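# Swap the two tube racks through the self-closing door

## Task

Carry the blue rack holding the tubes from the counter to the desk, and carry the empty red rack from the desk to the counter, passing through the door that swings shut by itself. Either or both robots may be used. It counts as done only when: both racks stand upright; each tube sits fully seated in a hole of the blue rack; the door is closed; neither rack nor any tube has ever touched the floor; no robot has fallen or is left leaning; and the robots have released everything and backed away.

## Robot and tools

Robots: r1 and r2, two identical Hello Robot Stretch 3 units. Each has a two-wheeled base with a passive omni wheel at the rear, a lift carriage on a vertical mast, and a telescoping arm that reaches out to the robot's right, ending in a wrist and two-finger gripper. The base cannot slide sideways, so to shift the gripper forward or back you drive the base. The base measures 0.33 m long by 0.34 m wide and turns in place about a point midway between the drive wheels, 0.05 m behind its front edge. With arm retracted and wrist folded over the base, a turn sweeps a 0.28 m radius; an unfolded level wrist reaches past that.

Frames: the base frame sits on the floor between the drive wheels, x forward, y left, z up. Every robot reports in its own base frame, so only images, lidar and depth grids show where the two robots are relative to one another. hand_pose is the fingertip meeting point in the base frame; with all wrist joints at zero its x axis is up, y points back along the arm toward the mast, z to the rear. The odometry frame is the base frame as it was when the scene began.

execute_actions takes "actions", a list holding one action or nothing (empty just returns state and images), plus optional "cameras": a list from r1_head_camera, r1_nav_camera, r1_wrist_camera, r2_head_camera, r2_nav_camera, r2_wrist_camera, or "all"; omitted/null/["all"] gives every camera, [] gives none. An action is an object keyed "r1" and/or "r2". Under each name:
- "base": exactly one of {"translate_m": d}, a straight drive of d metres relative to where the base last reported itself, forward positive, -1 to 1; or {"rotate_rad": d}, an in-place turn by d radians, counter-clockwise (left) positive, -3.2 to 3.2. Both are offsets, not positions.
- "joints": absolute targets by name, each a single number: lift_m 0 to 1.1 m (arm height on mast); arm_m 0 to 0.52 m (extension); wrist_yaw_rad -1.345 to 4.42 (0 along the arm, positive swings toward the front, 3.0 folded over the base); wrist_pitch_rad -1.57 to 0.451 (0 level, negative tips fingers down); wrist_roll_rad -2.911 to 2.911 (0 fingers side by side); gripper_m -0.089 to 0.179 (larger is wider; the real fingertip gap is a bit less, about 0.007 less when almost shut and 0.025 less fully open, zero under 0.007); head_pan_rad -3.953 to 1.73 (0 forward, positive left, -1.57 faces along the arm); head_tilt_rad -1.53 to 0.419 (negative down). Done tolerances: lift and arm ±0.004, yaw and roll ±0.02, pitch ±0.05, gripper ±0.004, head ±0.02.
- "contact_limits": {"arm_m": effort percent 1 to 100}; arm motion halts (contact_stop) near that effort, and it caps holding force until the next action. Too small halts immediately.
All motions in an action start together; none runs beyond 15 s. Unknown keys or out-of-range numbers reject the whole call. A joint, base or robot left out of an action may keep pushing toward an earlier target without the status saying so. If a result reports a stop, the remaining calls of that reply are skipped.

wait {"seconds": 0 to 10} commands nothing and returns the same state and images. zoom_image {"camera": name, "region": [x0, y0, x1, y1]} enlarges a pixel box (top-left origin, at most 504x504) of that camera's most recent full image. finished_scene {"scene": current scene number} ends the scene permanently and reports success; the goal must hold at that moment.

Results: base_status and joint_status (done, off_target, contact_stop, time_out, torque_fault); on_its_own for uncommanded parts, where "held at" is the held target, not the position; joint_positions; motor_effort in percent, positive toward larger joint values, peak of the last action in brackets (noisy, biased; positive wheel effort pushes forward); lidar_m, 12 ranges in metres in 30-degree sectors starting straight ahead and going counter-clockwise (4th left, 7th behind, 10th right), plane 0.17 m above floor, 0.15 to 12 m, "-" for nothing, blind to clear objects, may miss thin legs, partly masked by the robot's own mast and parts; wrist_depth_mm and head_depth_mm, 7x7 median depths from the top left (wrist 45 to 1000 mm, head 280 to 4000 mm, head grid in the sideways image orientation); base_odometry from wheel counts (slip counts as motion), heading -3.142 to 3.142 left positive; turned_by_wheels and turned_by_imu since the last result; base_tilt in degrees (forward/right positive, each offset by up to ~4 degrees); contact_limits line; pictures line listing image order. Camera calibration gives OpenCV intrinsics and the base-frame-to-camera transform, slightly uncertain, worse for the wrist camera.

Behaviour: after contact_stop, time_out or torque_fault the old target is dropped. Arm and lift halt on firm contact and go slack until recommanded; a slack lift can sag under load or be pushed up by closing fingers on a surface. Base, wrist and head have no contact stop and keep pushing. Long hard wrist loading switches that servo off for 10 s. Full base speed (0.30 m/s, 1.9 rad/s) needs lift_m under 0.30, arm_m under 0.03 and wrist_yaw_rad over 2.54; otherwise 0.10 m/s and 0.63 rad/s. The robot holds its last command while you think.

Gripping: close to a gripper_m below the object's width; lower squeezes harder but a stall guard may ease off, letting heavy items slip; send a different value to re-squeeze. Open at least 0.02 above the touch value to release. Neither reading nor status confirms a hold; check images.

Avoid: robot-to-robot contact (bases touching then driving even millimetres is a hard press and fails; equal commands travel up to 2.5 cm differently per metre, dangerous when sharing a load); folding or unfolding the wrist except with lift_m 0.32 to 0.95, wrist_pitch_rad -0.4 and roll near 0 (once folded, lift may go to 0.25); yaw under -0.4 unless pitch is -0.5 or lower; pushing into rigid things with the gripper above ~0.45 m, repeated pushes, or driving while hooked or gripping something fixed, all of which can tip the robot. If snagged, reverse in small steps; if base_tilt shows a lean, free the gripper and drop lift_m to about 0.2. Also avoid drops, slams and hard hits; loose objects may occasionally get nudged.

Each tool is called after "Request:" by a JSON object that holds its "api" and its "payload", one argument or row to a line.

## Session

Request:
{"api": "execute_actions", "payload": {
  "actions": []
}}

Scene clock: 0.00 s.
r1.base_odometry: x=+0.000 y=+0.000 heading=+0.000 (m, m, rad; r1's odometry frame)
r1.turned_by_wheels: +0.000 (rad since the last result)
r1.turned_by_imu: +0.000 (rad since the last result)
r1.base_tilt: forward=-2.4 right=+2.1 (deg)
r1.lidar_m: 0.79 0.90 0.88 0.92 1.29 2.73 1.55 1.17 1.14 1.04 0.78 0.76
r1.head_depth_mm: 714 712 707 706 699 696 693 / 759 757 755 748 745 740 735 / 812 808 802 801 795 794 788 / 872 866 859 856 852 847 842 / 940 937 929 927 920 910 908 / 1026 1021 1013 1001 995 987 987 / 1048 1045 1040 1040 1037 1035 1025
r1.base_status: not commanded
r1.joint_positions: lift_m=+0.391 arm_m=-0.003 wrist_yaw_rad=+2.840 wrist_pitch_rad=-0.371 wrist_roll_rad=-0.017 gripper_m=+0.037 head_pan_rad=+0.016 head_tilt_rad=+0.000
r1.joint_status: not commanded
r1.motor_effort: left_wheel=+1 right_wheel=+0 lift_m=+22 arm_m=-1 wrist_yaw_rad=-1 wrist_pitch_rad=+5 wrist_roll_rad=+0 gripper_m=+1 head_pan_rad=+0 head_tilt_rad=+2 (%)
r1.hand_pose: x=+0.0470 y=+0.0773 z=+0.4142 quat_wxyz=(+0.233, +0.701, +0.027, +0.674) (m; r1's base frame)
r1.wrist_depth_mm: - - 900 833 782 722 684 / - - - 900 834 772 721 / - - - - 911 834 780 / 862 893 926 938 949 896 838 / 702 - 753 751 772 766 783 / 602 - 606 623 639 649 659 / 521 522 542 537 542 551 554
r2.base_odometry: x=+0.000 y=+0.000 heading=+0.000 (m, m, rad; r2's odometry frame)
r2.turned_by_wheels: +0.000 (rad since the last result)
r2.turned_by_imu: +0.000 (rad since the last result)
r2.base_tilt: forward=-2.3 right=-0.6 (deg)
r2.lidar_m: 0.92 1.00 1.53 1.75 1.92 2.23 2.21 1.08 0.87 0.86 0.93 0.93
r2.head_depth_mm: 864 857 847 841 825 818 813 / 878 873 862 858 851 843 837 / 893 884 877 870 864 860 849 / 904 900 891 886 879 874 863 / 923 918 909 902 893 886 875 / 941 931 926 919 909 904 890 / 955 948 938 931 924 918 906
r2.base_status: not commanded
r2.joint_positions: lift_m=+0.484 arm_m=+0.000 wrist_yaw_rad=+2.971 wrist_pitch_rad=-0.326 wrist_roll_rad=-0.006 gripper_m=+0.037 head_pan_rad=+0.005 head_tilt_rad=+0.009
r2.joint_status: not commanded
r2.motor_effort: left_wheel=+1 right_wheel=+0 lift_m=+35 arm_m=-2 wrist_yaw_rad=+0 wrist_pitch_rad=+7 wrist_roll_rad=+1 gripper_m=+0 head_pan_rad=+0 head_tilt_rad=+2 (%)
r2.hand_pose: x=+0.0186 y=+0.0864 z=+0.5180 quat_wxyz=(+0.174, +0.703, +0.056, +0.688) (m; r2's base frame)
r2.wrist_depth_mm: - - - - - - - / - - - - - - - / - - - - - - - / - - - - - - - / - - - - - - - / 818 808 - 866 891 850 905 / 695 720 704 704 725 733 736
pictures: r1_head_camera (sideways: a quarter turn clockwise sets it upright), r1_nav_camera (sideways: a quarter turn counterclockwise sets it upright), r1_wrist_camera, r2_head_camera (sideways: a quarter turn clockwise sets it upright), r2_nav_camera (sideways: a quarter turn counterclockwise sets it upright), r2_wrist_camera
camera_calibration (this result's frames):
r1_head_camera: T_world_to_cam=[[0.0451124, -0.00103164, -0.998981, 1.31763], [-0.0298804, 0.999551, -0.00238158, 0.00975689], [0.998535, 0.0299574, 0.0450613, -0.108734], [0, 0, 0, 1]] pos_world=[0.0494249, -0.00513578, 1.32121]
r1_nav_camera: T_world_to_cam=[[0.037895, 0.00444567, 0.999272, -1.26803], [-0.0200686, -0.999785, 0.00520901, 0.0505769], [0.99908, -0.0202514, -0.0377977, 0.00471756], [0, 0, 0, 1]] pos_world=[0.0443538, 0.0562988, 1.26702]
r1_wrist_camera: T_world_to_cam=[[0.956692, -0.288071, 0.0418907, -0.0451162], [-0.125094, -0.536777, -0.834399, 0.41314], [0.262853, 0.793023, -0.549566, 0.314781], [0, 0, 0, 1]] pos_world=[0.0121026, -0.0408619, 0.519606]
r2_head_camera: T_world_to_cam=[[0.058496, -0.0557191, -0.996731, 1.31087], [-0.0316535, 0.997836, -0.0576385, 0.0742838], [0.997786, 0.0349216, 0.0566057, -0.122156], [0, 0, 0, 1]] pos_world=[0.047556, 0.00318348, 1.31778]
r2_nav_camera: T_world_to_cam=[[0.0167361, -0.0608292, 0.998008, -1.25296], [0.0225596, -0.997871, -0.0611991, 0.128233], [0.999605, 0.0235389, -0.0153281, -0.0303457], [0, 0, 0, 1]] pos_world=[0.0484106, 0.0524573, 1.25785]
r2_wrist_camera: T_world_to_cam=[[0.987255, -0.149, 0.0559236, -0.0393595], [-0.0175692, -0.45128, -0.892209, 0.539963], [0.158176, 0.879855, -0.448146, 0.310991], [0, 0, 0, 1]] pos_world=[-0.00084693, -0.0358174, 0.62333]
Images, in order (width x height): r1_head_camera 896x504, r1_nav_camera 672x504, r1_wrist_camera 644x364, r2_head_camera 896x504, r2_nav_camera 672x504, r2_wrist_camera 644x364.

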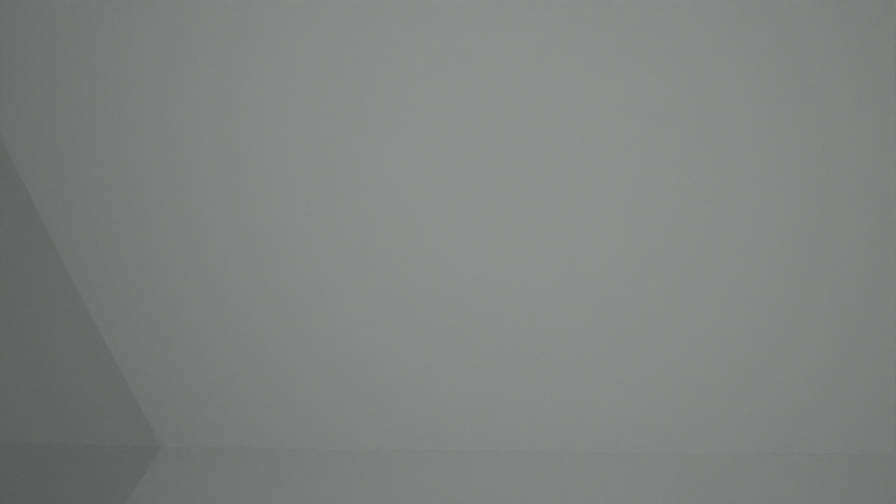

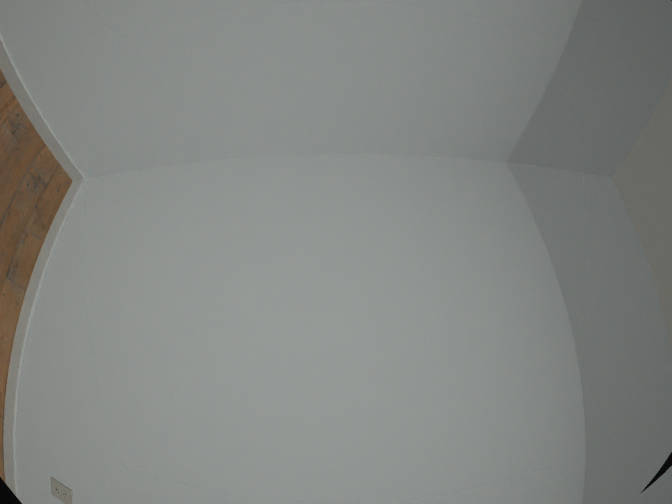

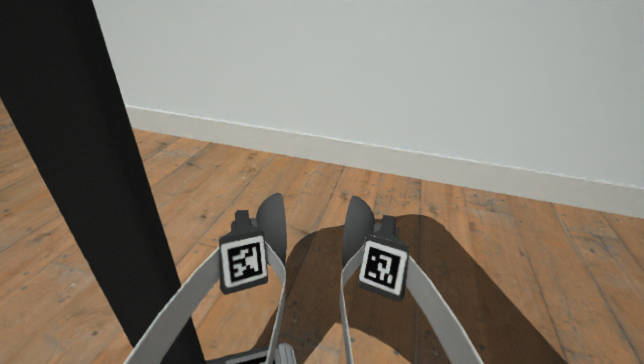

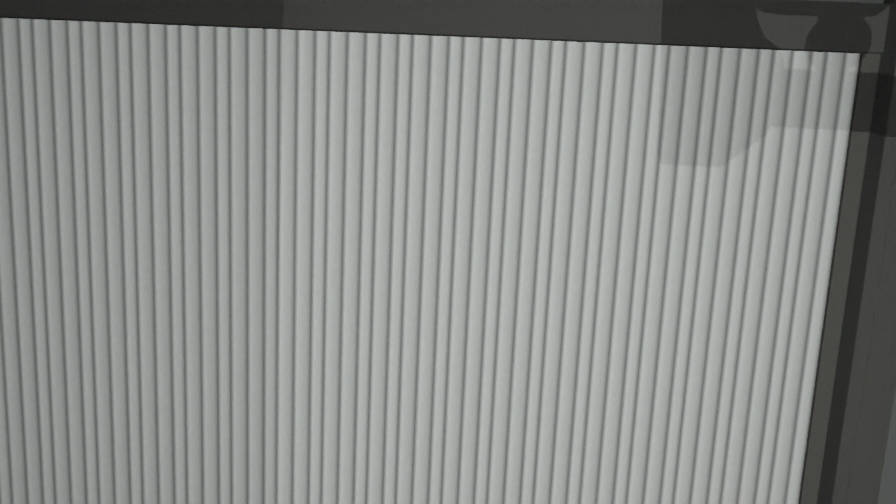

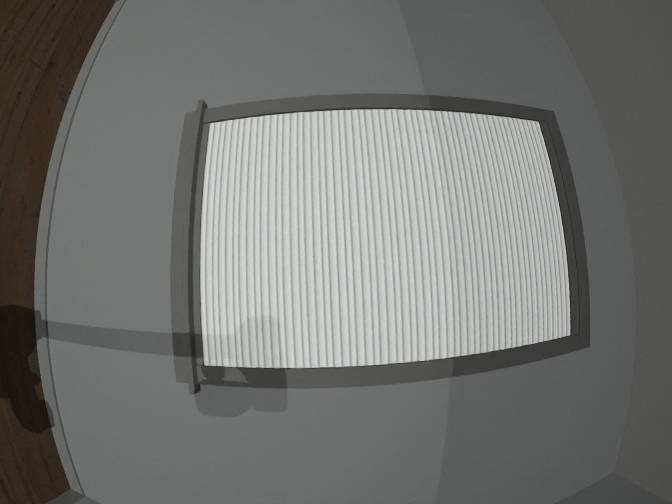

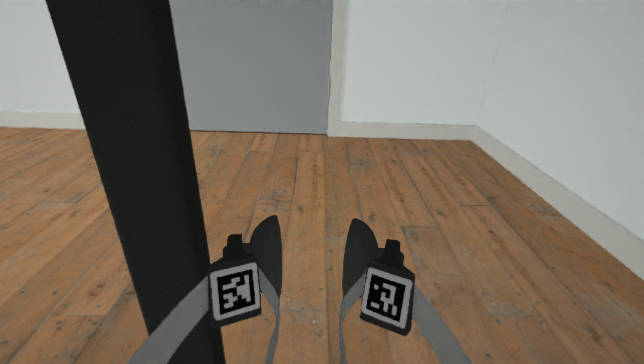

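Request:
{"api": "execute_actions", "payload": {
  "actions": [
    {"r1":{"joints":{"lift_m":0.28,"head_tilt_rad":-0.45}},"r2":{"joints":{"lift_m":0.28,"head_tilt_rad":-0.45}}}
  ],
  "cameras": []
}}

Request:
{"api": "execute_actions", "payload": {
  "actions": [
    {"r1":{"base":{"rotate_rad":2.62}},"r2":{"base":{"rotate_rad":2.99}}}
  ],
  "cameras": ["r1_head_camera","r1_nav_camera","r2_head_camera","r2_nav_camera"]
}}

Scene clock: 3.07 s.
r1.base_odometry: x=+0.000 y=+0.000 heading=+0.000 (m, m, rad; r1's odometry frame)
r1.turned_by_wheels: +0.000 (rad since the last result)
r1.turned_by_imu: +0.001 (rad since the last result)
r1.base_tilt: forward=-2.3 right=+2.2 (deg)
r1.lidar_m: 0.80 0.90 0.88 0.92 1.29 2.73 1.55 1.17 1.13 1.04 0.78 0.76
r1.head_depth_mm: 618 660 705 754 812 885 958 / 655 699 750 805 869 956 1052 / 693 745 799 865 943 1035 1147 / 737 793 857 937 1024 1138 1253 / 786 851 927 1020 1121 1266 1320 / 845 918 1005 1110 1245 1376 1346 / 899 969 1033 1105 1163 1237 1279
r1.base_status: not commanded
r1.joint_positions: lift_m=+0.280 arm_m=-0.003 wrist_yaw_rad=+2.840 wrist_pitch_rad=-0.373 wrist_roll_rad=-0.017 gripper_m=+0.037 head_pan_rad=+0.016 head_tilt_rad=-0.444
r1.joint_status: all done
r1.motor_effort: left_wheel=+0(0) right_wheel=+0(0) lift_m=+19(19) arm_m=-1(1) wrist_yaw_rad=-1(1) wrist_pitch_rad=+6(6) wrist_roll_rad=+0(0) gripper_m=+1(0) head_pan_rad=+0(0) head_tilt_rad=-2(19) (%)
r1.hand_pose: x=+0.0470 y=+0.0771 z=+0.3031 quat_wxyz=(+0.234, +0.701, +0.027, +0.673) (m; r1's base frame)
r1.wrist_depth_mm: - - 908 837 780 725 675 / - - - 906 844 785 724 / - 932 934 933 897 830 784 / 676 718 731 744 764 781 783 / 563 - 604 592 609 614 630 / 477 - - 496 510 511 516 / 431 - - 426 429 439 441
r2.base_odometry: x=+0.000 y=+0.000 heading=+0.000 (m, m, rad; r2's odometry frame)
r2.turned_by_wheels: +0.000 (rad since the last result)
r2.turned_by_imu: +0.000 (rad since the last result)
r2.base_tilt: forward=-2.3 right=-0.5 (deg)
r2.lidar_m: 0.92 1.00 1.54 1.75 1.91 2.23 2.21 1.08 0.87 0.86 0.93 0.93
r2.head_depth_mm: 735 787 837 904 993 1086 1199 / 747 800 860 930 1015 1113 1237 / 759 815 874 944 1041 1139 1266 / 772 827 891 966 1060 1174 1291 / 785 844 910 982 1089 1200 1311 / 799 860 928 1003 1115 1231 1335 / 816 875 946 1024 1142 1270 1355
r2.base_status: not commanded
r2.joint_positions: lift_m=+0.280 arm_m=+0.000 wrist_yaw_rad=+2.971 wrist_pitch_rad=-0.326 wrist_roll_rad=-0.006 gripper_m=+0.037 head_pan_rad=+0.005 head_tilt_rad=-0.444
r2.joint_status: all done
r2.motor_effort: left_wheel=+0(1) right_wheel=+0(0) lift_m=+22(28) arm_m=-1(1) wrist_yaw_rad=+0(0) wrist_pitch_rad=+7(7) wrist_roll_rad=+0(0) gripper_m=+0(0) head_pan_rad=+0(0) head_tilt_rad=-3(29) (%)
r2.hand_pose: x=+0.0186 y=+0.0863 z=+0.3142 quat_wxyz=(+0.174, +0.703, +0.056, +0.688) (m; r2's base frame)
r2.wrist_depth_mm: - - - - - - - / - - - - - - - / - - - - - - - / 890 - 892 930 957 - - / 674 679 728 709 711 730 751 / 555 555 - 569 589 585 586 / 467 491 - 490 471 488 496
pictures: none
No camera images: the call's "cameras" was empty. Leave "cameras" out to get every camera's image.

Scene clock: 6.03 s.
r1.base_odometry: x=+0.000 y=+0.000 heading=+2.620 (m, m, rad; r1's odometry frame)
r1.turned_by_wheels: +2.620 (rad since the last result)
r1.turned_by_imu: +2.632 (rad since the last result)
r1.base_tilt: forward=-2.3 right=+2.2 (deg)
r1.lidar_m: 2.72 1.55 1.16 1.14 1.04 0.78 0.76 0.80 0.90 0.88 0.92 1.31
r1.head_depth_mm: 2488 2675 2868 2833 2191 1661 1351 / 2515 2706 2904 3046 2212 1677 1354 / 2515 2723 2938 3090 2189 1665 1348 / 2552 2721 2957 3145 2189 1678 1348 / 2543 2720 2953 3122 2203 1680 1348 / 2558 2750 1763 2952 2204 1675 1350 / 2540 2732 1776 2800 1938 1680 1349
r1.base_status: done
r1.joint_positions: lift_m=+0.280 arm_m=-0.003 wrist_yaw_rad=+2.840 wrist_pitch_rad=-0.373 wrist_roll_rad=-0.017 gripper_m=+0.037 head_pan_rad=+0.016 head_tilt_rad=-0.445
r1.joint_status: not commanded
r1.motor_effort: left_wheel=-1(5) right_wheel=+1(7) lift_m=+20(20) arm_m=-1(1) wrist_yaw_rad=-1(1) wrist_pitch_rad=+6(6) wrist_roll_rad=+0(0) gripper_m=+1(1) head_pan_rad=+0(0) head_tilt_rad=-1(1) (%)
r1.hand_pose: x=+0.0470 y=+0.0771 z=+0.3031 quat_wxyz=(+0.234, +0.701, +0.027, +0.673) (m; r1's base frame)
r1.wrist_depth_mm: - 937 - - - - - / - - - - - - - / - 935 961 - - - - / 681 718 730 748 760 776 794 / 562 - 604 595 612 618 629 / 472 - - 491 505 509 520 / 432 - - 427 427 438 438
r2.base_odometry: x=+0.000 y=+0.000 heading=+2.990 (m, m, rad; r2's odometry frame)
r2.turned_by_wheels: +2.990 (rad since the last result)
r2.turned_by_imu: +2.988 (rad since the last result)
r2.base_tilt: forward=-2.2 right=-0.5 (deg)
r2.lidar_m: 2.21 1.26 0.89 0.86 0.88 0.97 0.92 0.95 1.27 1.75 1.81 2.33
r2.head_depth_mm: 2470 2640 2238 2412 2323 1757 1413 / 2467 2637 2232 2390 2302 1756 1421 / 2485 2643 2231 2409 2283 1736 1409 / 2451 2645 2233 2414 2256 1729 1407 / 2467 2666 2236 2422 2238 1721 1394 / 2476 2637 2297 2685 2225 1711 1400 / 2461 2613 2723 2759 2209 1702 1384
r2.base_status: done
r2.joint_positions: lift_m=+0.280 arm_m=+0.000 wrist_yaw_rad=+2.971 wrist_pitch_rad=-0.326 wrist_roll_rad=-0.006 gripper_m=+0.037 head_pan_rad=+0.005 head_tilt_rad=-0.445
r2.joint_status: not commanded
r2.motor_effort: left_wheel=-1(10) right_wheel=+2(15) lift_m=+22(22) arm_m=-2(2) wrist_yaw_rad=+0(1) wrist_pitch_rad=+7(7) wrist_roll_rad=+0(0) gripper_m=+1(1) head_pan_rad=+0(1) head_tilt_rad=-3(2) (%)
r2.hand_pose: x=+0.0186 y=+0.0863 z=+0.3142 quat_wxyz=(+0.174, +0.703, +0.056, +0.688) (m; r2's base frame)
r2.wrist_depth_mm: 721 - 803 843 881 927 978 / 783 - 850 926 922 - - / 835 - 901 947 - - - / 853 - 920 932 966 955 995 / 675 689 741 713 732 720 756 / 554 561 - 586 584 588 596 / 464 477 - 496 465 494 497
pictures: r1_head_camera (sideways: a quarter turn clockwise sets it upright), r1_nav_camera (sideways: a quarter turn counterclockwise sets it upright), r2_head_camera (sideways: a quarter turn clockwise sets it upright), r2_nav_camera (sideways: a quarter turn counterclockwise sets it upright)
camera_calibration (this result's frames):
r1_head_camera: T_world_to_cam=[[-0.38906, -0.00801103, -0.921178, 1.21842], [-0.0295675, 0.999556, 0.00379519, 0.00171392], [0.920738, 0.0287135, -0.389124, 0.4569], [0, 0, 0, 1]] pos_world=[0.0534053, -0.0050715, 1.30017]
r1_nav_camera: T_world_to_cam=[[0.464112, 0.0112977, 0.885705, -1.12222], [-0.0143058, -0.999693, 0.020248, 0.0309701], [0.885661, -0.022068, -0.463807, 0.55988], [0, 0, 0, 1]] pos_world=[0.025416, 0.0559946, 1.25301]
r2_head_camera: T_world_to_cam=[[-0.384008, -0.0581094, -0.9215, 1.21505], [-0.0542546, 0.997713, -0.0403064, 0.0518278], [0.921735, 0.0345176, -0.386282, 0.4548], [0, 0, 0, 1]] pos_world=[0.0501966, 0.00319804, 1.29744]
r2_nav_camera: T_world_to_cam=[[0.452261, -0.0584761, 0.889967, -1.1144], [-0.00597771, -0.998025, -0.0625384, 0.130113], [0.891866, 0.0229637, -0.451717, 0.538301], [0, 0, 0, 1]] pos_world=[0.0246832, 0.0523294, 1.24307]
Images, in order (width x height): r1_head_camera 896x504, r1_nav_camera 672x504, r2_head_camera 896x504, r2_nav_camera 672x504.

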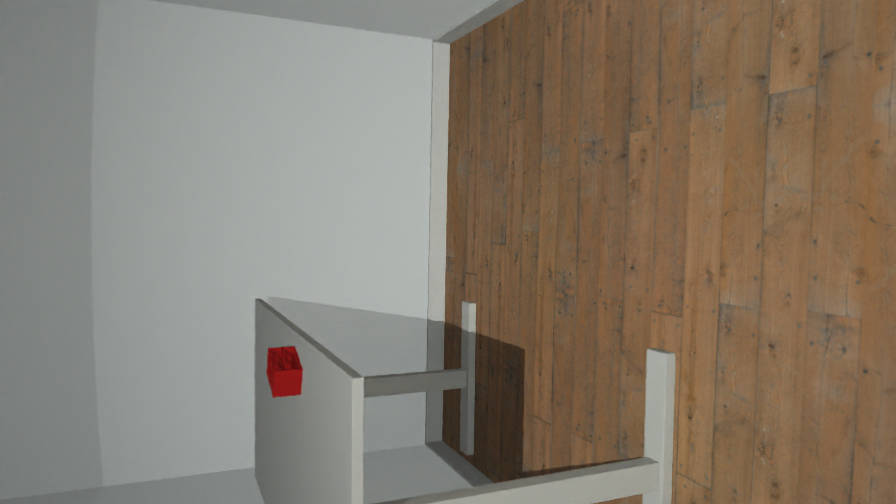

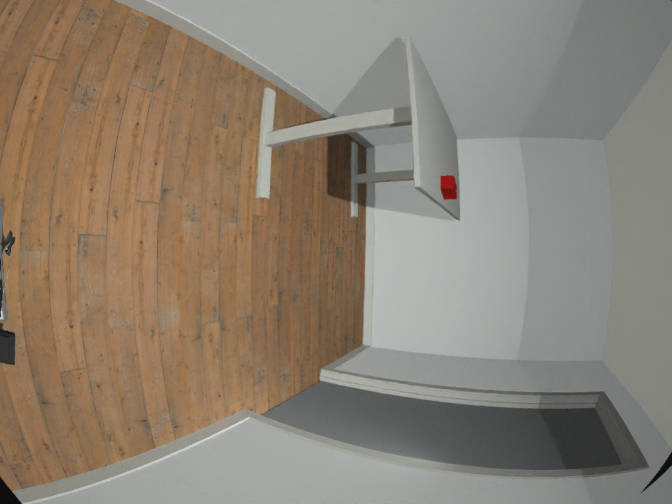

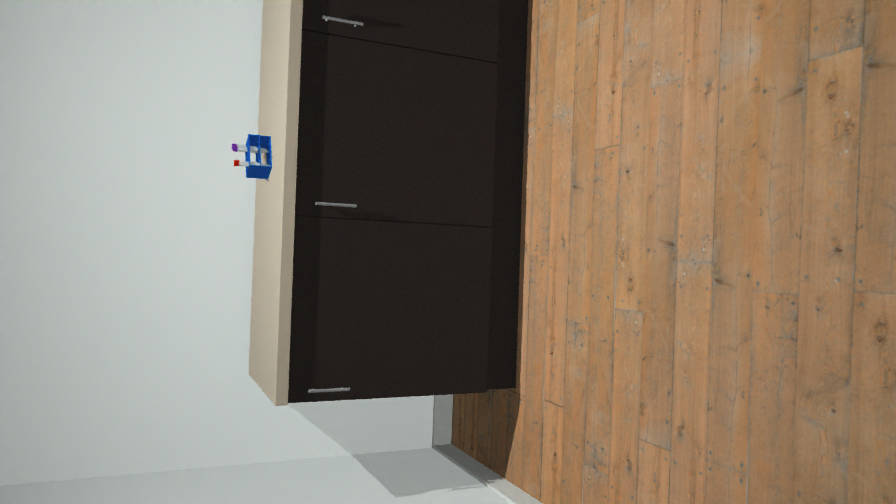

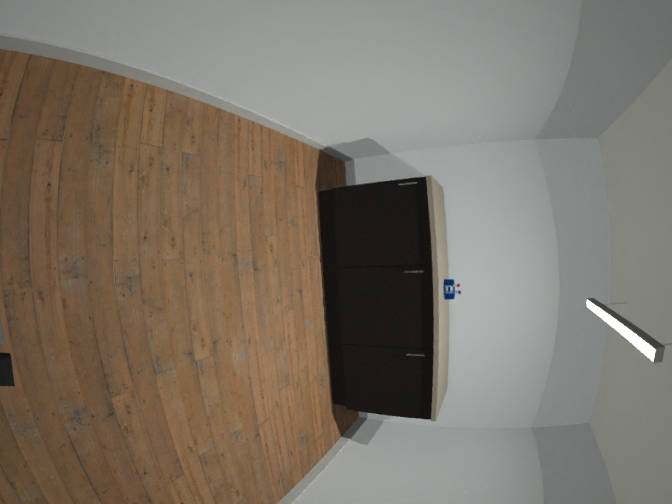

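Request:
{"api": "execute_actions", "payload": {
  "actions": [
    {"r1":{"base":{"translate_m":1.0}},"r2":{"base":{"rotate_rad":-0.12}}}
  ],
  "cameras": []
}}

Request:
{"api": "execute_actions", "payload": {
  "actions": [
    {"r1":{"base":{"translate_m":1.0},"joints":{"head_pan_rad":1.2,"head_tilt_rad":-0.6}},"r2":{"base":{"translate_m":1.0}}}
  ],
  "cameras": ["r1_nav_camera","r1_head_camera"]
}}

Request:
{"api": "execute_actions", "payload": {
  "actions": [
    {"r1":{"base":{"rotate_rad":-3.14},"joints":{"head_pan_rad":-1.75,"head_tilt_rad":-0.7,"wrist_pitch_rad":-0.4}},"r2":{"base":{"translate_m":0.66},"joints":{"wrist_pitch_rad":-0.4}}}
  ],
  "cameras": ["r1_head_camera","r2_head_camera"]
}}

Scene clock: 11.43 s.
r1.base_odometry: x=-0.867 y=+0.498 heading=+2.620 (m, m, rad; r1's odometry frame)
r1.turned_by_wheels: +0.000 (rad since the last result)
r1.turned_by_imu: +0.002 (rad since the last result)
r1.base_tilt: forward=-2.4 right=+2.2 (deg)
r1.lidar_m: 1.99 1.49 0.74 1.09 1.15 1.63 1.76 1.25 0.94 0.92 1.05 1.47
r1.head_depth_mm: 1641 1768 1926 2076 2218 1670 1348 / 1662 1793 1934 2079 2189 1672 1347 / 1669 1807 1952 2117 2189 1666 1347 / 1686 1806 1950 2141 2186 1675 1356 / 1686 1850 1950 2131 2183 1677 1350 / 1696 1829 1555 2174 2203 1677 1349 / 1719 1842 1556 856 1996 1663 1356
r1.base_status: done
r1.joint_positions: lift_m=+0.280 arm_m=-0.003 wrist_yaw_rad=+2.840 wrist_pitch_rad=-0.373 wrist_roll_rad=-0.017 gripper_m=+0.037 head_pan_rad=+0.016 head_tilt_rad=-0.445
r1.joint_status: not commanded
r1.motor_effort: left_wheel=-1(6) right_wheel=+1(7) lift_m=+20(20) arm_m=-1(1) wrist_yaw_rad=+0(0) wrist_pitch_rad=+6(6) wrist_roll_rad=+0(0) gripper_m=+0(0) head_pan_rad=+0(0) head_tilt_rad=-1(2) (%)
r1.hand_pose: x=+0.0470 y=+0.0770 z=+0.3030 quat_wxyz=(+0.234, +0.701, +0.028, +0.673) (m; r1's base frame)
r1.wrist_depth_mm: - 910 949 - - - - / - - - - - - - / - 930 949 - 931 - - / 683 728 725 748 727 785 802 / 563 - 612 589 608 596 630 / 473 - - 500 506 516 517 / 431 - - 428 430 441 442
r2.base_odometry: x=+0.000 y=+0.000 heading=+2.870 (m, m, rad; r2's odometry frame)
r2.turned_by_wheels: -0.120 (rad since the last result)
r2.turned_by_imu: -0.120 (rad since the last result)
r2.base_tilt: forward=-2.2 right=-0.5 (deg)
r2.lidar_m: 2.21 1.45 0.94 0.86 0.86 1.01 0.92 0.93 1.15 1.75 1.78 2.19
r2.head_depth_mm: 2557 2750 2354 2552 2305 1755 1428 / 2511 2720 2311 2496 2274 1748 1415 / 2482 2662 2282 2452 2269 1734 1412 / 2466 2642 2256 2418 2251 1725 1407 / 2455 2623 2228 2390 2234 1722 1401 / 2427 2600 2207 2348 2225 1716 1391 / 2400 2554 2201 2388 2189 1700 1387
r2.base_status: done
r2.joint_positions: lift_m=+0.280 arm_m=+0.000 wrist_yaw_rad=+2.971 wrist_pitch_rad=-0.326 wrist_roll_rad=-0.006 gripper_m=+0.037 head_pan_rad=+0.005 head_tilt_rad=-0.445
r2.joint_status: not commanded
r2.motor_effort: left_wheel=+2(11) right_wheel=-3(11) lift_m=+23(23) arm_m=-3(2) wrist_yaw_rad=+0(0) wrist_pitch_rad=+6(7) wrist_roll_rad=+0(0) gripper_m=+0(0) head_pan_rad=-1(1) head_tilt_rad=-3(3) (%)
r2.hand_pose: x=+0.0186 y=+0.0863 z=+0.3142 quat_wxyz=(+0.174, +0.703, +0.056, +0.688) (m; r2's base frame)
r2.wrist_depth_mm: 698 - 791 844 927 - - / 730 - 835 918 - - - / 778 - 913 - - - - / 807 - 908 931 965 951 963 / 689 677 767 705 715 731 743 / 549 553 - 575 587 592 594 / 468 488 - 490 472 491 496
pictures: none
No camera images: the call's "cameras" was empty. Leave "cameras" out to get every camera's image.

Scene clock: 16.37 s.
r1.base_odometry: x=-1.734 y=+0.997 heading=+2.620 (m, m, rad; r1's odometry frame)
r1.turned_by_wheels: +0.000 (rad since the last result)
r1.turned_by_imu: +0.002 (rad since the last result)
r1.base_tilt: forward=-2.3 right=+2.2 (deg)
r1.lidar_m: 0.99 0.88 1.08 1.05 0.80 1.57 2.75 1.31 1.07 0.96 1.01 1.02
r1.head_depth_mm: 1031 1139 923 633 481 1222 1221 / 985 1093 926 634 482 424 1231 / 952 1058 924 633 482 411 1229 / 918 1017 923 634 483 390 1231 / 892 979 922 634 482 389 1198 / 862 943 925 635 483 389 1170 / 835 914 931 636 483 389 350
r1.base_status: done
r1.joint_positions: lift_m=+0.280 arm_m=-0.003 wrist_yaw_rad=+2.840 wrist_pitch_rad=-0.373 wrist_roll_rad=-0.017 gripper_m=+0.037 head_pan_rad=+1.193 head_tilt_rad=-0.593
r1.joint_status: all done
r1.motor_effort: left_wheel=-1(4) right_wheel=+1(7) lift_m=+20(20) arm_m=-1(1) wrist_yaw_rad=+1(1) wrist_pitch_rad=+6(6) wrist_roll_rad=+0(0) gripper_m=+0(1) head_pan_rad=+3(42) head_tilt_rad=-2(11) (%)
r1.hand_pose: x=+0.0470 y=+0.0770 z=+0.3030 quat_wxyz=(+0.234, +0.701, +0.028, +0.673) (m; r1's base frame)
r1.wrist_depth_mm: - 878 934 - - - 845 / - 958 - - - - 871 / - 949 965 - - 939 875 / 682 709 728 743 754 762 791 / 562 - 602 597 610 612 619 / 475 - - 497 511 515 516 / 429 - - 425 429 436 442
r2.base_odometry: x=-0.963 y=+0.268 heading=+2.870 (m, m, rad; r2's odometry frame)
r2.turned_by_wheels: +0.000 (rad since the last result)
r2.turned_by_imu: +0.004 (rad since the last result)
r2.base_tilt: forward=-2.2 right=-0.5 (deg)
r2.lidar_m: 1.22 1.23 1.09 1.00 1.01 1.26 1.91 1.92 1.77 1.60 1.63 1.35
r2.head_depth_mm: 1645 1763 1738 1363 1505 1646 1421 / 1622 1742 1705 1353 1481 1640 1426 / 1610 1726 1672 1328 1450 1625 1411 / 1591 1716 1480 1311 1429 1567 1407 / 1577 1694 1626 1297 1416 1561 1398 / 1559 1677 1597 1275 1393 1562 1390 / 1543 1658 1568 1263 1368 1545 1391
r2.base_status: done
r2.joint_positions: lift_m=+0.280 arm_m=+0.000 wrist_yaw_rad=+2.971 wrist_pitch_rad=-0.326 wrist_roll_rad=-0.006 gripper_m=+0.037 head_pan_rad=+0.005 head_tilt_rad=-0.445
r2.joint_status: not commanded
r2.motor_effort: left_wheel=+1(13) right_wheel=-2(6) lift_m=+23(23) arm_m=-2(2) wrist_yaw_rad=+0(0) wrist_pitch_rad=+7(7) wrist_roll_rad=+0(0) gripper_m=+0(1) head_pan_rad=-1(1) head_tilt_rad=-2(3) (%)
r2.hand_pose: x=+0.0186 y=+0.0863 z=+0.3142 quat_wxyz=(+0.174, +0.703, +0.056, +0.688) (m; r2's base frame)
r2.wrist_depth_mm: 800 - 932 999 - - - / 841 - 988 - - - - / 915 - - - - - - / 863 - 916 905 947 986 993 / 681 696 738 700 739 727 753 / 554 549 - 581 583 576 594 / 472 489 - 495 475 493 500
pictures: r1_head_camera (sideways: a quarter turn clockwise sets it upright), r1_nav_camera (sideways: a quarter turn counterclockwise sets it upright)
camera_calibration (this result's frames):
r1_head_camera: T_world_to_cam=[[-0.190521, -0.484604, -0.853733, 1.12924], [-0.934048, 0.3571, 0.00574377, 0.00469535], [0.302085, 0.798522, -0.520679, 0.631856], [0, 0, 0, 1]] pos_world=[0.0286549, 0.0410047, 1.29303]
r1_nav_camera: T_world_to_cam=[[0.214067, 0.549543, 0.807575, -1.01882], [0.918816, -0.393924, 0.024505, 0.0197403], [0.331589, 0.736768, -0.589255, 0.726477], [0, 0, 0, 1]] pos_world=[-0.0409344, 0.0324156, 1.25037]
Images, in order (width x height): r1_head_camera 896x504, r1_nav_camera 672x504.

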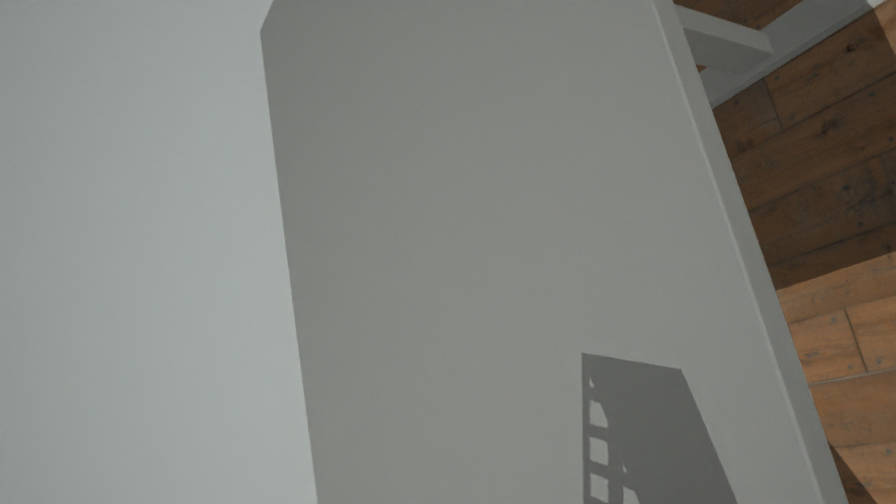

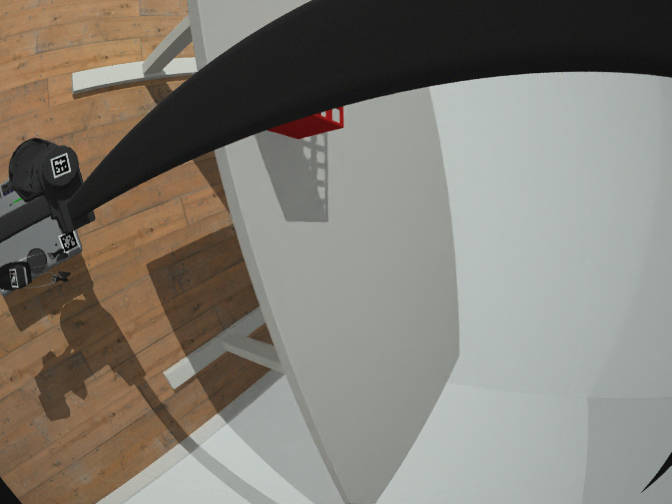

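Scene clock: 20.20 s.
r1.base_odometry: x=-1.734 y=+0.997 heading=-0.520 (m, m, rad; r1's odometry frame)
r1.turned_by_wheels: -3.140 (rad since the last result)
r1.turned_by_imu: -3.157 (rad since the last result)
r1.base_tilt: forward=-2.3 right=+2.1 (deg)
r1.lidar_m: 2.76 1.32 1.07 0.96 1.01 1.02 0.99 0.88 1.08 1.05 0.80 1.55
r1.head_depth_mm: 921 1001 729 541 432 1305 1171 / 911 985 728 543 433 1320 1175 / 897 971 729 544 433 1284 1173 / 885 963 731 544 433 1290 1170 / 872 958 732 545 434 389 1170 / 861 946 732 545 421 379 1177 / 844 928 735 547 385 379 1182
r1.base_status: done
r1.joint_positions: lift_m=+0.280 arm_m=-0.002 wrist_yaw_rad=+2.840 wrist_pitch_rad=-0.414 wrist_roll_rad=-0.017 gripper_m=+0.037 head_pan_rad=-1.743 head_tilt_rad=-0.692
r1.joint_status: all done
r1.motor_effort: left_wheel=+2(7) right_wheel=-2(6) lift_m=+20(20) arm_m=-1(3) wrist_yaw_rad=+0(1) wrist_pitch_rad=+5(5) wrist_roll_rad=+0(0) gripper_m=+0(0) head_pan_rad=-3(43) head_tilt_rad=-2(9) (%)
r1.hand_pose: x=+0.0455 y=+0.0723 z=+0.2937 quat_wxyz=(+0.248, +0.700, +0.042, +0.668) (m; r1's base frame)
r1.wrist_depth_mm: - 817 930 - - - - / - 894 - - - - - / - 860 864 896 918 943 - / 643 675 680 691 711 714 734 / 536 - 573 570 583 580 591 / 460 - - 475 486 493 493 / - - - 419 417 421 427
r2.base_odometry: x=-1.599 y=+0.445 heading=+2.870 (m, m, rad; r2's odometry frame)
r2.turned_by_wheels: +0.000 (rad since the last result)
r2.turned_by_imu: +0.003 (rad since the last result)
r2.base_tilt: forward=-2.3 right=-0.6 (deg)
r2.lidar_m: 0.57 0.58 0.71 1.10 1.11 1.38 2.56 2.56 1.66 1.52 0.98 0.63
r2.head_depth_mm: 1041 1120 1206 974 695 739 829 / 1029 1107 1196 966 676 726 819 / 1020 1094 1181 959 670 713 798 / 1009 1079 1163 871 666 702 784 / 1000 1072 1159 849 662 693 770 / 991 1059 1139 933 657 674 759 / 982 1049 1132 924 653 671 745
r2.base_status: done
r2.joint_positions: lift_m=+0.280 arm_m=+0.000 wrist_yaw_rad=+2.971 wrist_pitch_rad=-0.414 wrist_roll_rad=-0.006 gripper_m=+0.037 head_pan_rad=+0.005 head_tilt_rad=-0.445
r2.joint_status: all done
r2.motor_effort: left_wheel=+2(13) right_wheel=-2(6) lift_m=+23(23) arm_m=-3(1) wrist_yaw_rad=+0(0) wrist_pitch_rad=+6(7) wrist_roll_rad=+0(0) gripper_m=+1(1) head_pan_rad=-1(2) head_tilt_rad=-2(2) (%)
r2.hand_pose: x=+0.0169 y=+0.0763 z=+0.2939 quat_wxyz=(+0.204, +0.700, +0.087, +0.679) (m; r2's base frame)
r2.wrist_depth_mm: 888 - - - - 696 524 / 969 - - - - 710 524 / 968 - - - - 773 550 / 732 - 771 773 797 753 608 / 602 601 634 619 631 646 597 / 503 505 - 538 522 535 541 / 442 - - 447 438 454 453
pictures: r1_head_camera (sideways: a quarter turn clockwise sets it upright), r2_head_camera (sideways: a quarter turn clockwise sets it upright)
camera_calibration (this result's frames):
r1_head_camera: T_world_to_cam=[[0.101631, 0.593823, -0.798151, 1.05499], [0.987162, -0.15957, 0.00697849, -0.00863071], [-0.123217, -0.788614, -0.602417, 0.740792], [0, 0, 0, 1]] pos_world=[-0.00742122, -0.0436538, 1.28836]
r2_head_camera: T_world_to_cam=[[-0.384646, -0.0581128, -0.921233, 1.21471], [-0.0542823, 0.997713, -0.0402725, 0.0517839], [0.921467, 0.034516, -0.386921, 0.455633], [0, 0, 0, 1]] pos_world=[0.0501935, 0.00319801, 1.29741]
Images, in order (width x height): r1_head_camera 896x504, r2_head_camera 896x504.

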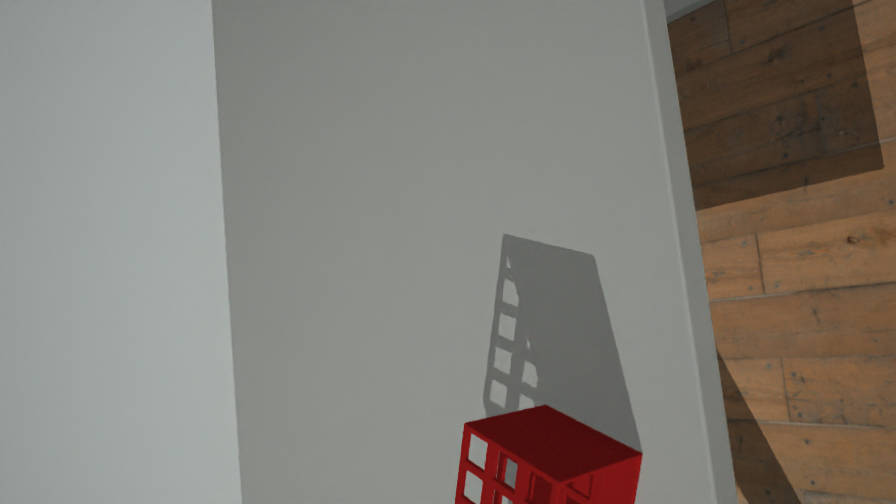

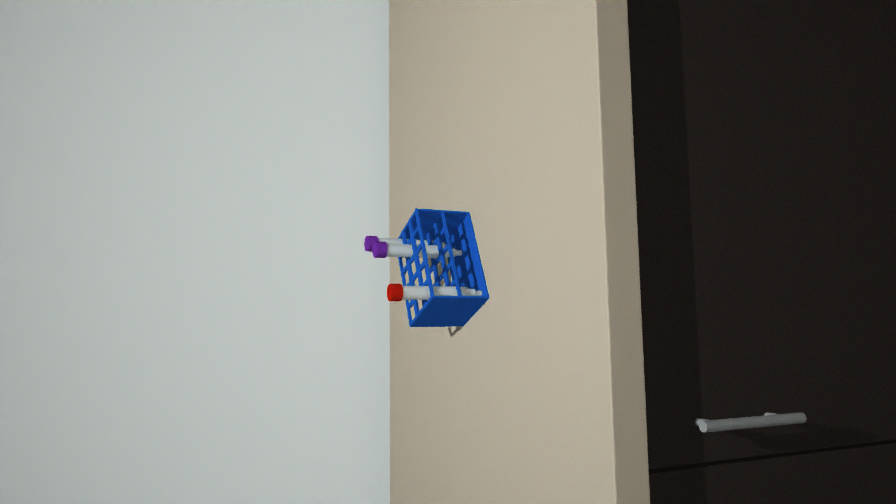

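Request:
{"api": "execute_actions", "payload": {
  "actions": [
    {"r1":{"base":{"rotate_rad":0.58}},"r2":{"base":{"rotate_rad":1.955}}}
  ],
  "cameras": []
}}

Request:
{"api": "execute_actions", "payload": {
  "actions": [
    {"r1":{"base":{"translate_m":0.42},"joints":{"lift_m":0.93,"head_pan_rad":-1.57}},"r2":{"base":{"translate_m":-0.442},"joints":{"lift_m":0.9,"head_pan_rad":-1.57,"head_tilt_rad":-0.55}}}
  ],
  "cameras": []
}}

Request:
{"api": "execute_actions", "payload": {
  "actions": [
    {"r1":{"base":{"rotate_rad":-0.88},"joints":{"wrist_yaw_rad":1.5}},"r2":{"base":{"rotate_rad":0.225},"joints":{"wrist_yaw_rad":1.5}}}
  ],
  "cameras": []
}}

Request:
{"api": "execute_actions", "payload": {
  "actions": [
    {"r1":{"joints":{"wrist_pitch_rad":0,"gripper_m":0.179,"wrist_roll_rad":0}},"r2":{"joints":{"wrist_pitch_rad":0,"gripper_m":0.179}}}
  ],
  "cameras": ["r1_head_camera","r2_head_camera"]
}}

Scene clock: 23.60 s.
r1.base_odometry: x=-1.734 y=+0.997 heading=+0.060 (m, m, rad; r1's odometry frame)
r1.turned_by_wheels: +0.580 (rad since the last result)
r1.turned_by_imu: +0.583 (rad since the last result)
r1.base_tilt: forward=-2.4 right=+2.1 (deg)
r1.lidar_m: 1.25 1.06 0.96 1.03 1.01 0.99 0.88 1.07 1.05 0.80 1.66 2.76
r1.head_depth_mm: 852 929 729 541 432 368 1174 / 890 964 727 543 421 378 1174 / 929 1004 729 485 409 1285 1172 / 973 1035 730 463 433 1348 1176 / 1016 1087 731 526 434 1361 1172 / 1070 1144 734 545 462 1313 1174 / 1127 1245 735 545 477 1381 1153
r1.base_status: done
r1.joint_positions: lift_m=+0.280 arm_m=-0.002 wrist_yaw_rad=+2.840 wrist_pitch_rad=-0.414 wrist_roll_rad=-0.017 gripper_m=+0.037 head_pan_rad=-1.743 head_tilt_rad=-0.692
r1.joint_status: not commanded
r1.motor_effort: left_wheel=-1(7) right_wheel=+2(6) lift_m=+20(19) arm_m=-2(2) wrist_yaw_rad=+1(0) wrist_pitch_rad=+5(5) wrist_roll_rad=+0(0) gripper_m=+1(0) head_pan_rad=-3(3) head_tilt_rad=-2(3) (%)
r1.hand_pose: x=+0.0455 y=+0.0722 z=+0.2936 quat_wxyz=(+0.248, +0.700, +0.042, +0.668) (m; r1's base frame)
r1.wrist_depth_mm: - - - 927 901 845 787 / - - - - - 909 831 / - 849 876 887 922 929 890 / 641 680 685 702 701 721 738 / 535 - 570 560 580 585 587 / 460 - - 475 483 489 496 / - - - 417 413 422 424
r2.base_odometry: x=-1.599 y=+0.445 heading=-1.458 (m, m, rad; r2's odometry frame)
r2.turned_by_wheels: +1.955 (rad since the last result)
r2.turned_by_imu: +1.952 (rad since the last result)
r2.base_tilt: forward=-2.2 right=-0.4 (deg)
r2.lidar_m: 1.10 1.25 2.10 2.56 1.79 1.52 1.52 0.68 0.58 0.58 0.65 1.10
r2.head_depth_mm: 885 945 1016 1094 1181 1286 1368 / 907 970 1043 1122 1226 1330 1399 / 934 996 1070 1161 1262 1374 1412 / 959 1028 1103 1193 1306 1438 1402 / 985 1054 1136 1242 1350 1502 1395 / 1005 1086 1176 1276 1402 1549 1384 / 1042 1120 1212 1319 1466 1595 1390
r2.base_status: done
r2.joint_positions: lift_m=+0.280 arm_m=+0.000 wrist_yaw_rad=+2.971 wrist_pitch_rad=-0.414 wrist_roll_rad=-0.006 gripper_m=+0.037 head_pan_rad=+0.005 head_tilt_rad=-0.445
r2.joint_status: not commanded
r2.motor_effort: left_wheel=-2(9) right_wheel=+2(14) lift_m=+23(23) arm_m=-2(3) wrist_yaw_rad=+0(0) wrist_pitch_rad=+6(6) wrist_roll_rad=+0(1) gripper_m=+0(0) head_pan_rad=+0(0) head_tilt_rad=-3(2) (%)
r2.hand_pose: x=+0.0169 y=+0.0763 z=+0.2939 quat_wxyz=(+0.204, +0.700, +0.087, +0.679) (m; r2's base frame)
r2.wrist_depth_mm: - - - - - - - / - - - - - - - / 956 - - - - - - / 740 - 772 780 777 813 854 / 593 599 645 632 636 636 654 / 497 495 - 531 517 528 537 / 445 - - 446 433 451 455
pictures: none
No camera images: the call's "cameras" was empty. Leave "cameras" out to get every camera's image.

Scene clock: 30.33 s.
r1.base_odometry: x=-1.315 y=+1.022 heading=+0.060 (m, m, rad; r1's odometry frame)
r1.turned_by_wheels: +0.000 (rad since the last result)
r1.turned_by_imu: +0.002 (rad since the last result)
r1.base_tilt: forward=-2.4 right=+2.1 (deg)
r1.lidar_m: 0.94 0.80 0.80 0.86 1.13 1.33 1.30 1.31 0.85 1.38 2.04 2.09
r1.head_depth_mm: 1102 1137 729 582 - - 1148 / 1171 1282 730 1008 1707 - 1149 / 1247 1382 731 1783 1719 - - / 1329 1491 1644 1912 1701 - - / 1429 1612 1858 1998 1706 - 1149 / 1529 1764 2041 2066 1666 1414 1177 / 1665 1911 2278 2100 1659 1386 1178
r1.base_status: done
r1.joint_positions: lift_m=+0.930 arm_m=-0.002 wrist_yaw_rad=+2.840 wrist_pitch_rad=-0.415 wrist_roll_rad=-0.017 gripper_m=+0.037 head_pan_rad=-1.577 head_tilt_rad=-0.692
r1.joint_status: all done
r1.motor_effort: left_wheel=-1(7) right_wheel=+1(7) lift_m=+24(25) arm_m=-1(2) wrist_yaw_rad=-1(1) wrist_pitch_rad=+5(6) wrist_roll_rad=+0(0) gripper_m=+0(0) head_pan_rad=+3(21) head_tilt_rad=-2(2) (%)
r1.hand_pose: x=+0.0455 y=+0.0721 z=+0.9431 quat_wxyz=(+0.248, +0.700, +0.043, +0.668) (m; r1's base frame)
r1.wrist_depth_mm: - 869 808 784 717 657 614 / - 957 890 866 779 711 635 / - - - 950 838 776 647 / - - - - 928 837 684 / - - - - - 904 753 / - - - - - 953 832 / - - - - - - 927
r2.base_odometry: x=-1.649 y=+0.884 heading=-1.458 (m, m, rad; r2's odometry frame)
r2.turned_by_wheels: +0.000 (rad since the last result)
r2.turned_by_imu: -0.001 (rad since the last result)
r2.base_tilt: forward=-2.3 right=-0.5 (deg)
r2.lidar_m: 1.53 1.73 2.67 2.34 1.29 1.09 1.09 0.57 0.48 0.48 0.54 0.90
r2.head_depth_mm: 888 958 1032 790 589 581 - / 907 983 1045 783 586 612 676 / 933 1008 1078 779 581 636 692 / 957 1038 1094 771 598 662 725 / 981 1068 1072 766 618 690 - / 1006 1104 1134 761 618 723 840 / 1036 1137 1122 756 639 757 897
r2.base_status: done
r2.joint_positions: lift_m=+0.900 arm_m=+0.000 wrist_yaw_rad=+2.971 wrist_pitch_rad=-0.415 wrist_roll_rad=-0.006 gripper_m=+0.037 head_pan_rad=-1.563 head_tilt_rad=-0.544
r2.joint_status: all done
r2.motor_effort: left_wheel=-2(12) right_wheel=+2(7) lift_m=+44(45) arm_m=-2(2) wrist_yaw_rad=+0(0) wrist_pitch_rad=+6(7) wrist_roll_rad=+1(0) gripper_m=+1(0) head_pan_rad=-2(27) head_tilt_rad=-3(13) (%)
r2.hand_pose: x=+0.0169 y=+0.0762 z=+0.9130 quat_wxyz=(+0.204, +0.700, +0.087, +0.679) (m; r2's base frame)
r2.wrist_depth_mm: - - - - - - - / - - - - - - - / - - - - - - - / - - - - - - - / - - - - - - - / - - - - - - - / - - - - - - -
pictures: none
No camera images: the call's "cameras" was empty. Leave "cameras" out to get every camera's image.

Scene clock: 32.67 s.
r1.base_odometry: x=-1.315 y=+1.022 heading=-0.820 (m, m, rad; r1's odometry frame)
r1.turned_by_wheels: -0.880 (rad since the last result)
r1.turned_by_imu: -0.886 (rad since the last result)
r1.base_tilt: forward=-2.4 right=+2.2 (deg)
r1.lidar_m: 2.42 1.46 0.82 0.80 0.80 0.87 1.33 1.33 1.29 1.29 0.85 1.49
r1.head_depth_mm: 1227 1107 726 1848 - - 1145 / 1189 1108 729 1813 1766 - - / 1165 1110 643 1745 1764 - - / 1126 1116 657 1653 1674 1392 - / 1098 1120 732 611 1668 1395 - / 1065 1116 734 588 1660 1443 - / 1041 1103 736 568 1613 - -
r1.base_status: done
r1.joint_positions: lift_m=+0.930 arm_m=-0.002 wrist_yaw_rad=+1.502 wrist_pitch_rad=-0.415 wrist_roll_rad=-0.017 gripper_m=+0.037 head_pan_rad=-1.577 head_tilt_rad=-0.692
r1.joint_status: all done
r1.motor_effort: left_wheel=+2(4) right_wheel=-2(5) lift_m=+24(24) arm_m=-2(2) wrist_yaw_rad=-3(3) wrist_pitch_rad=+5(6) wrist_roll_rad=+0(0) gripper_m=+0(0) head_pan_rad=+3(3) head_tilt_rad=-2(2) (%)
r1.hand_pose: x=+0.2028 y=-0.1581 z=+0.9431 quat_wxyz=(+0.609, +0.576, -0.401, +0.370) (m; r1's base frame)
r1.wrist_depth_mm: - - - - - - 928 / - - - - - 429 400 / - - - - - - 291 / - - - - - - - / - - - - - - - / - - - - - - 633 / - - - - - - -
r2.base_odometry: x=-1.649 y=+0.884 heading=-1.233 (m, m, rad; r2's odometry frame)
r2.turned_by_wheels: +0.225 (rad since the last result)
r2.turned_by_imu: +0.226 (rad since the last result)
r2.base_tilt: forward=-2.2 right=-0.6 (deg)
r2.lidar_m: 1.56 2.03 2.66 1.67 1.16 1.09 0.75 0.51 0.48 0.49 0.63 1.53
r2.head_depth_mm: 912 981 1039 789 589 576 - / 957 1028 1088 782 585 620 - / 1000 1083 1112 777 603 666 - / 1051 1141 1148 770 641 722 835 / 1107 1208 1139 765 687 787 922 / 1168 1286 1132 759 746 866 1026 / 1235 1364 1123 757 802 960 1130
r2.base_status: done
r2.joint_positions: lift_m=+0.900 arm_m=+0.000 wrist_yaw_rad=+1.502 wrist_pitch_rad=-0.415 wrist_roll_rad=-0.006 gripper_m=+0.037 head_pan_rad=-1.563 head_tilt_rad=-0.544
r2.joint_status: all done
r2.motor_effort: left_wheel=-1(8) right_wheel=+2(6) lift_m=+45(44) arm_m=-2(2) wrist_yaw_rad=-1(1) wrist_pitch_rad=+7(6) wrist_roll_rad=+0(0) gripper_m=+0(0) head_pan_rad=-3(2) head_tilt_rad=-3(3) (%)
r2.hand_pose: x=+0.2029 y=-0.1610 z=+0.9130 quat_wxyz=(+0.607, +0.577, -0.404, +0.367) (m; r2's base frame)
r2.wrist_depth_mm: - - - - - - - / - - - - - - - / - - - - - - - / - - - - - - 840 / - - - - - - 777 / - - - - - - 727 / - - - - - - 665
pictures: none
No camera images: the call's "cameras" was empty. Leave "cameras" out to get every camera's image.

Scene clock: 34.57 s.
r1.base_odometry: x=-1.315 y=+1.022 heading=-0.820 (m, m, rad; r1's odometry frame)
r1.turned_by_wheels: +0.000 (rad since the last result)
r1.turned_by_imu: +0.000 (rad since the last result)
r1.base_tilt: forward=-2.3 right=+2.1 (deg)
r1.lidar_m: 2.41 1.46 0.82 0.80 0.80 0.86 1.34 1.33 1.29 1.29 0.85 1.49
r1.head_depth_mm: 1234 1108 728 1856 - - 1148 / 1192 1106 728 1811 1770 - 1149 / 1159 1114 643 1719 1749 - - / 1128 1113 662 1655 1674 1413 - / 1101 1119 732 611 1655 1410 - / 1065 1120 733 588 1663 - - / 1041 1102 733 567 1634 - -
r1.base_status: not commanded
r1.joint_positions: lift_m=+0.930 arm_m=-0.002 wrist_yaw_rad=+1.502 wrist_pitch_rad=-0.027 wrist_roll_rad=-0.004 gripper_m=+0.179 head_pan_rad=-1.577 head_tilt_rad=-0.692
r1.joint_status: all done
r1.motor_effort: left_wheel=+2(2) right_wheel=-3(2) lift_m=+24(24) arm_m=-1(2) wrist_yaw_rad=-1(3) wrist_pitch_rad=+10(11) wrist_roll_rad=+2(1) gripper_m=+1(88) head_pan_rad=+3(3) head_tilt_rad=-3(3) (%)
r1.hand_pose: x=+0.2335 y=-0.1601 z=+1.0377 quat_wxyz=(+0.525, +0.488, -0.509, +0.477) (m; r1's base frame)
r1.wrist_depth_mm: - - - - - - 941 / - - - - - - 935 / - - - - - - 941 / - - - - - - 948 / - - - - - 439 407 / - - - - - - 287 / - - - - - - -
r2.base_odometry: x=-1.649 y=+0.884 heading=-1.233 (m, m, rad; r2's odometry frame)
r2.turned_by_wheels: +0.000 (rad since the last result)
r2.turned_by_imu: +0.000 (rad since the last result)
r2.base_tilt: forward=-2.2 right=-0.5 (deg)
r2.lidar_m: 1.56 2.03 2.66 1.67 1.15 1.09 0.75 0.51 0.48 0.49 0.63 1.53
r2.head_depth_mm: 913 982 1040 787 587 575 - / 951 1032 1091 783 586 620 - / 1004 1082 1111 776 603 668 - / 1047 1141 1156 774 641 724 834 / 1102 1205 1146 769 687 788 922 / 1165 1286 1132 763 747 866 989 / 1235 1374 1117 759 804 959 -
r2.base_status: not commanded
r2.joint_positions: lift_m=+0.900 arm_m=+0.000 wrist_yaw_rad=+1.502 wrist_pitch_rad=-0.021 wrist_roll_rad=-0.006 gripper_m=+0.179 head_pan_rad=-1.563 head_tilt_rad=-0.544
r2.joint_status: all done
r2.motor_effort: left_wheel=-2(2) right_wheel=+2(2) lift_m=+44(44) arm_m=-1(2) wrist_yaw_rad=-2(1) wrist_pitch_rad=+10(10) wrist_roll_rad=+1(0) gripper_m=+1(87) head_pan_rad=-2(1) head_tilt_rad=-4(3) (%)
r2.hand_pose: x=+0.2337 y=-0.1630 z=+1.0087 quat_wxyz=(+0.524, +0.487, -0.510, +0.478) (m; r2's base frame)
r2.wrist_depth_mm: - - - - - - - / - - - - - - - / - - - - - - - / - - - - - - - / - - - - - - - / - - - - - - 807 / - - - - - - 723
pictures: r1_head_camera (sideways: a quarter turn clockwise sets it upright), r2_head_camera (sideways: a quarter turn clockwise sets it upright)
camera_calibration (this result's frames):
r1_head_camera: T_world_to_cam=[[0.00195984, 0.60252, -0.798102, 1.05553], [0.999958, 0.00599248, 0.00697949, -0.00871007], [0.00898788, -0.798082, -0.602482, 0.740071], [0, 0, 0, 1]] pos_world=[-0.0000106423, -0.0452884, 1.28836]
r2_head_camera: T_world_to_cam=[[-0.0597369, 0.472901, -0.879088, 1.15774], [0.99755, 0.060411, -0.035289, 0.0388749], [0.0364184, -0.879042, -0.475351, 0.576102], [0, 0, 0, 1]] pos_world=[0.00939977, -0.0434283, 1.29298]
Images, in order (width x height): r1_head_camera 896x504, r2_head_camera 896x504.

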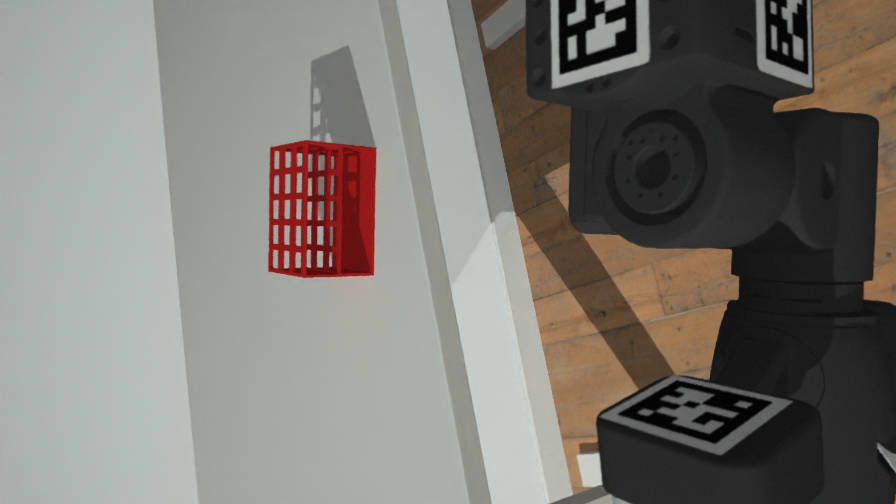

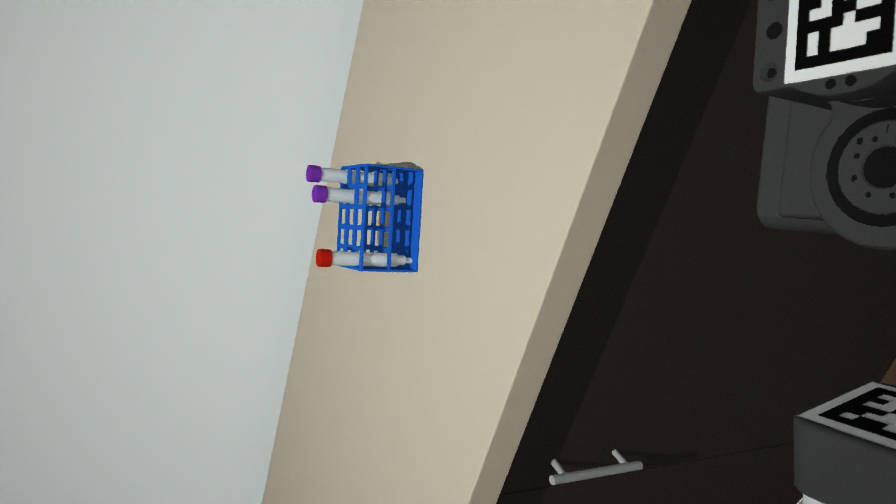

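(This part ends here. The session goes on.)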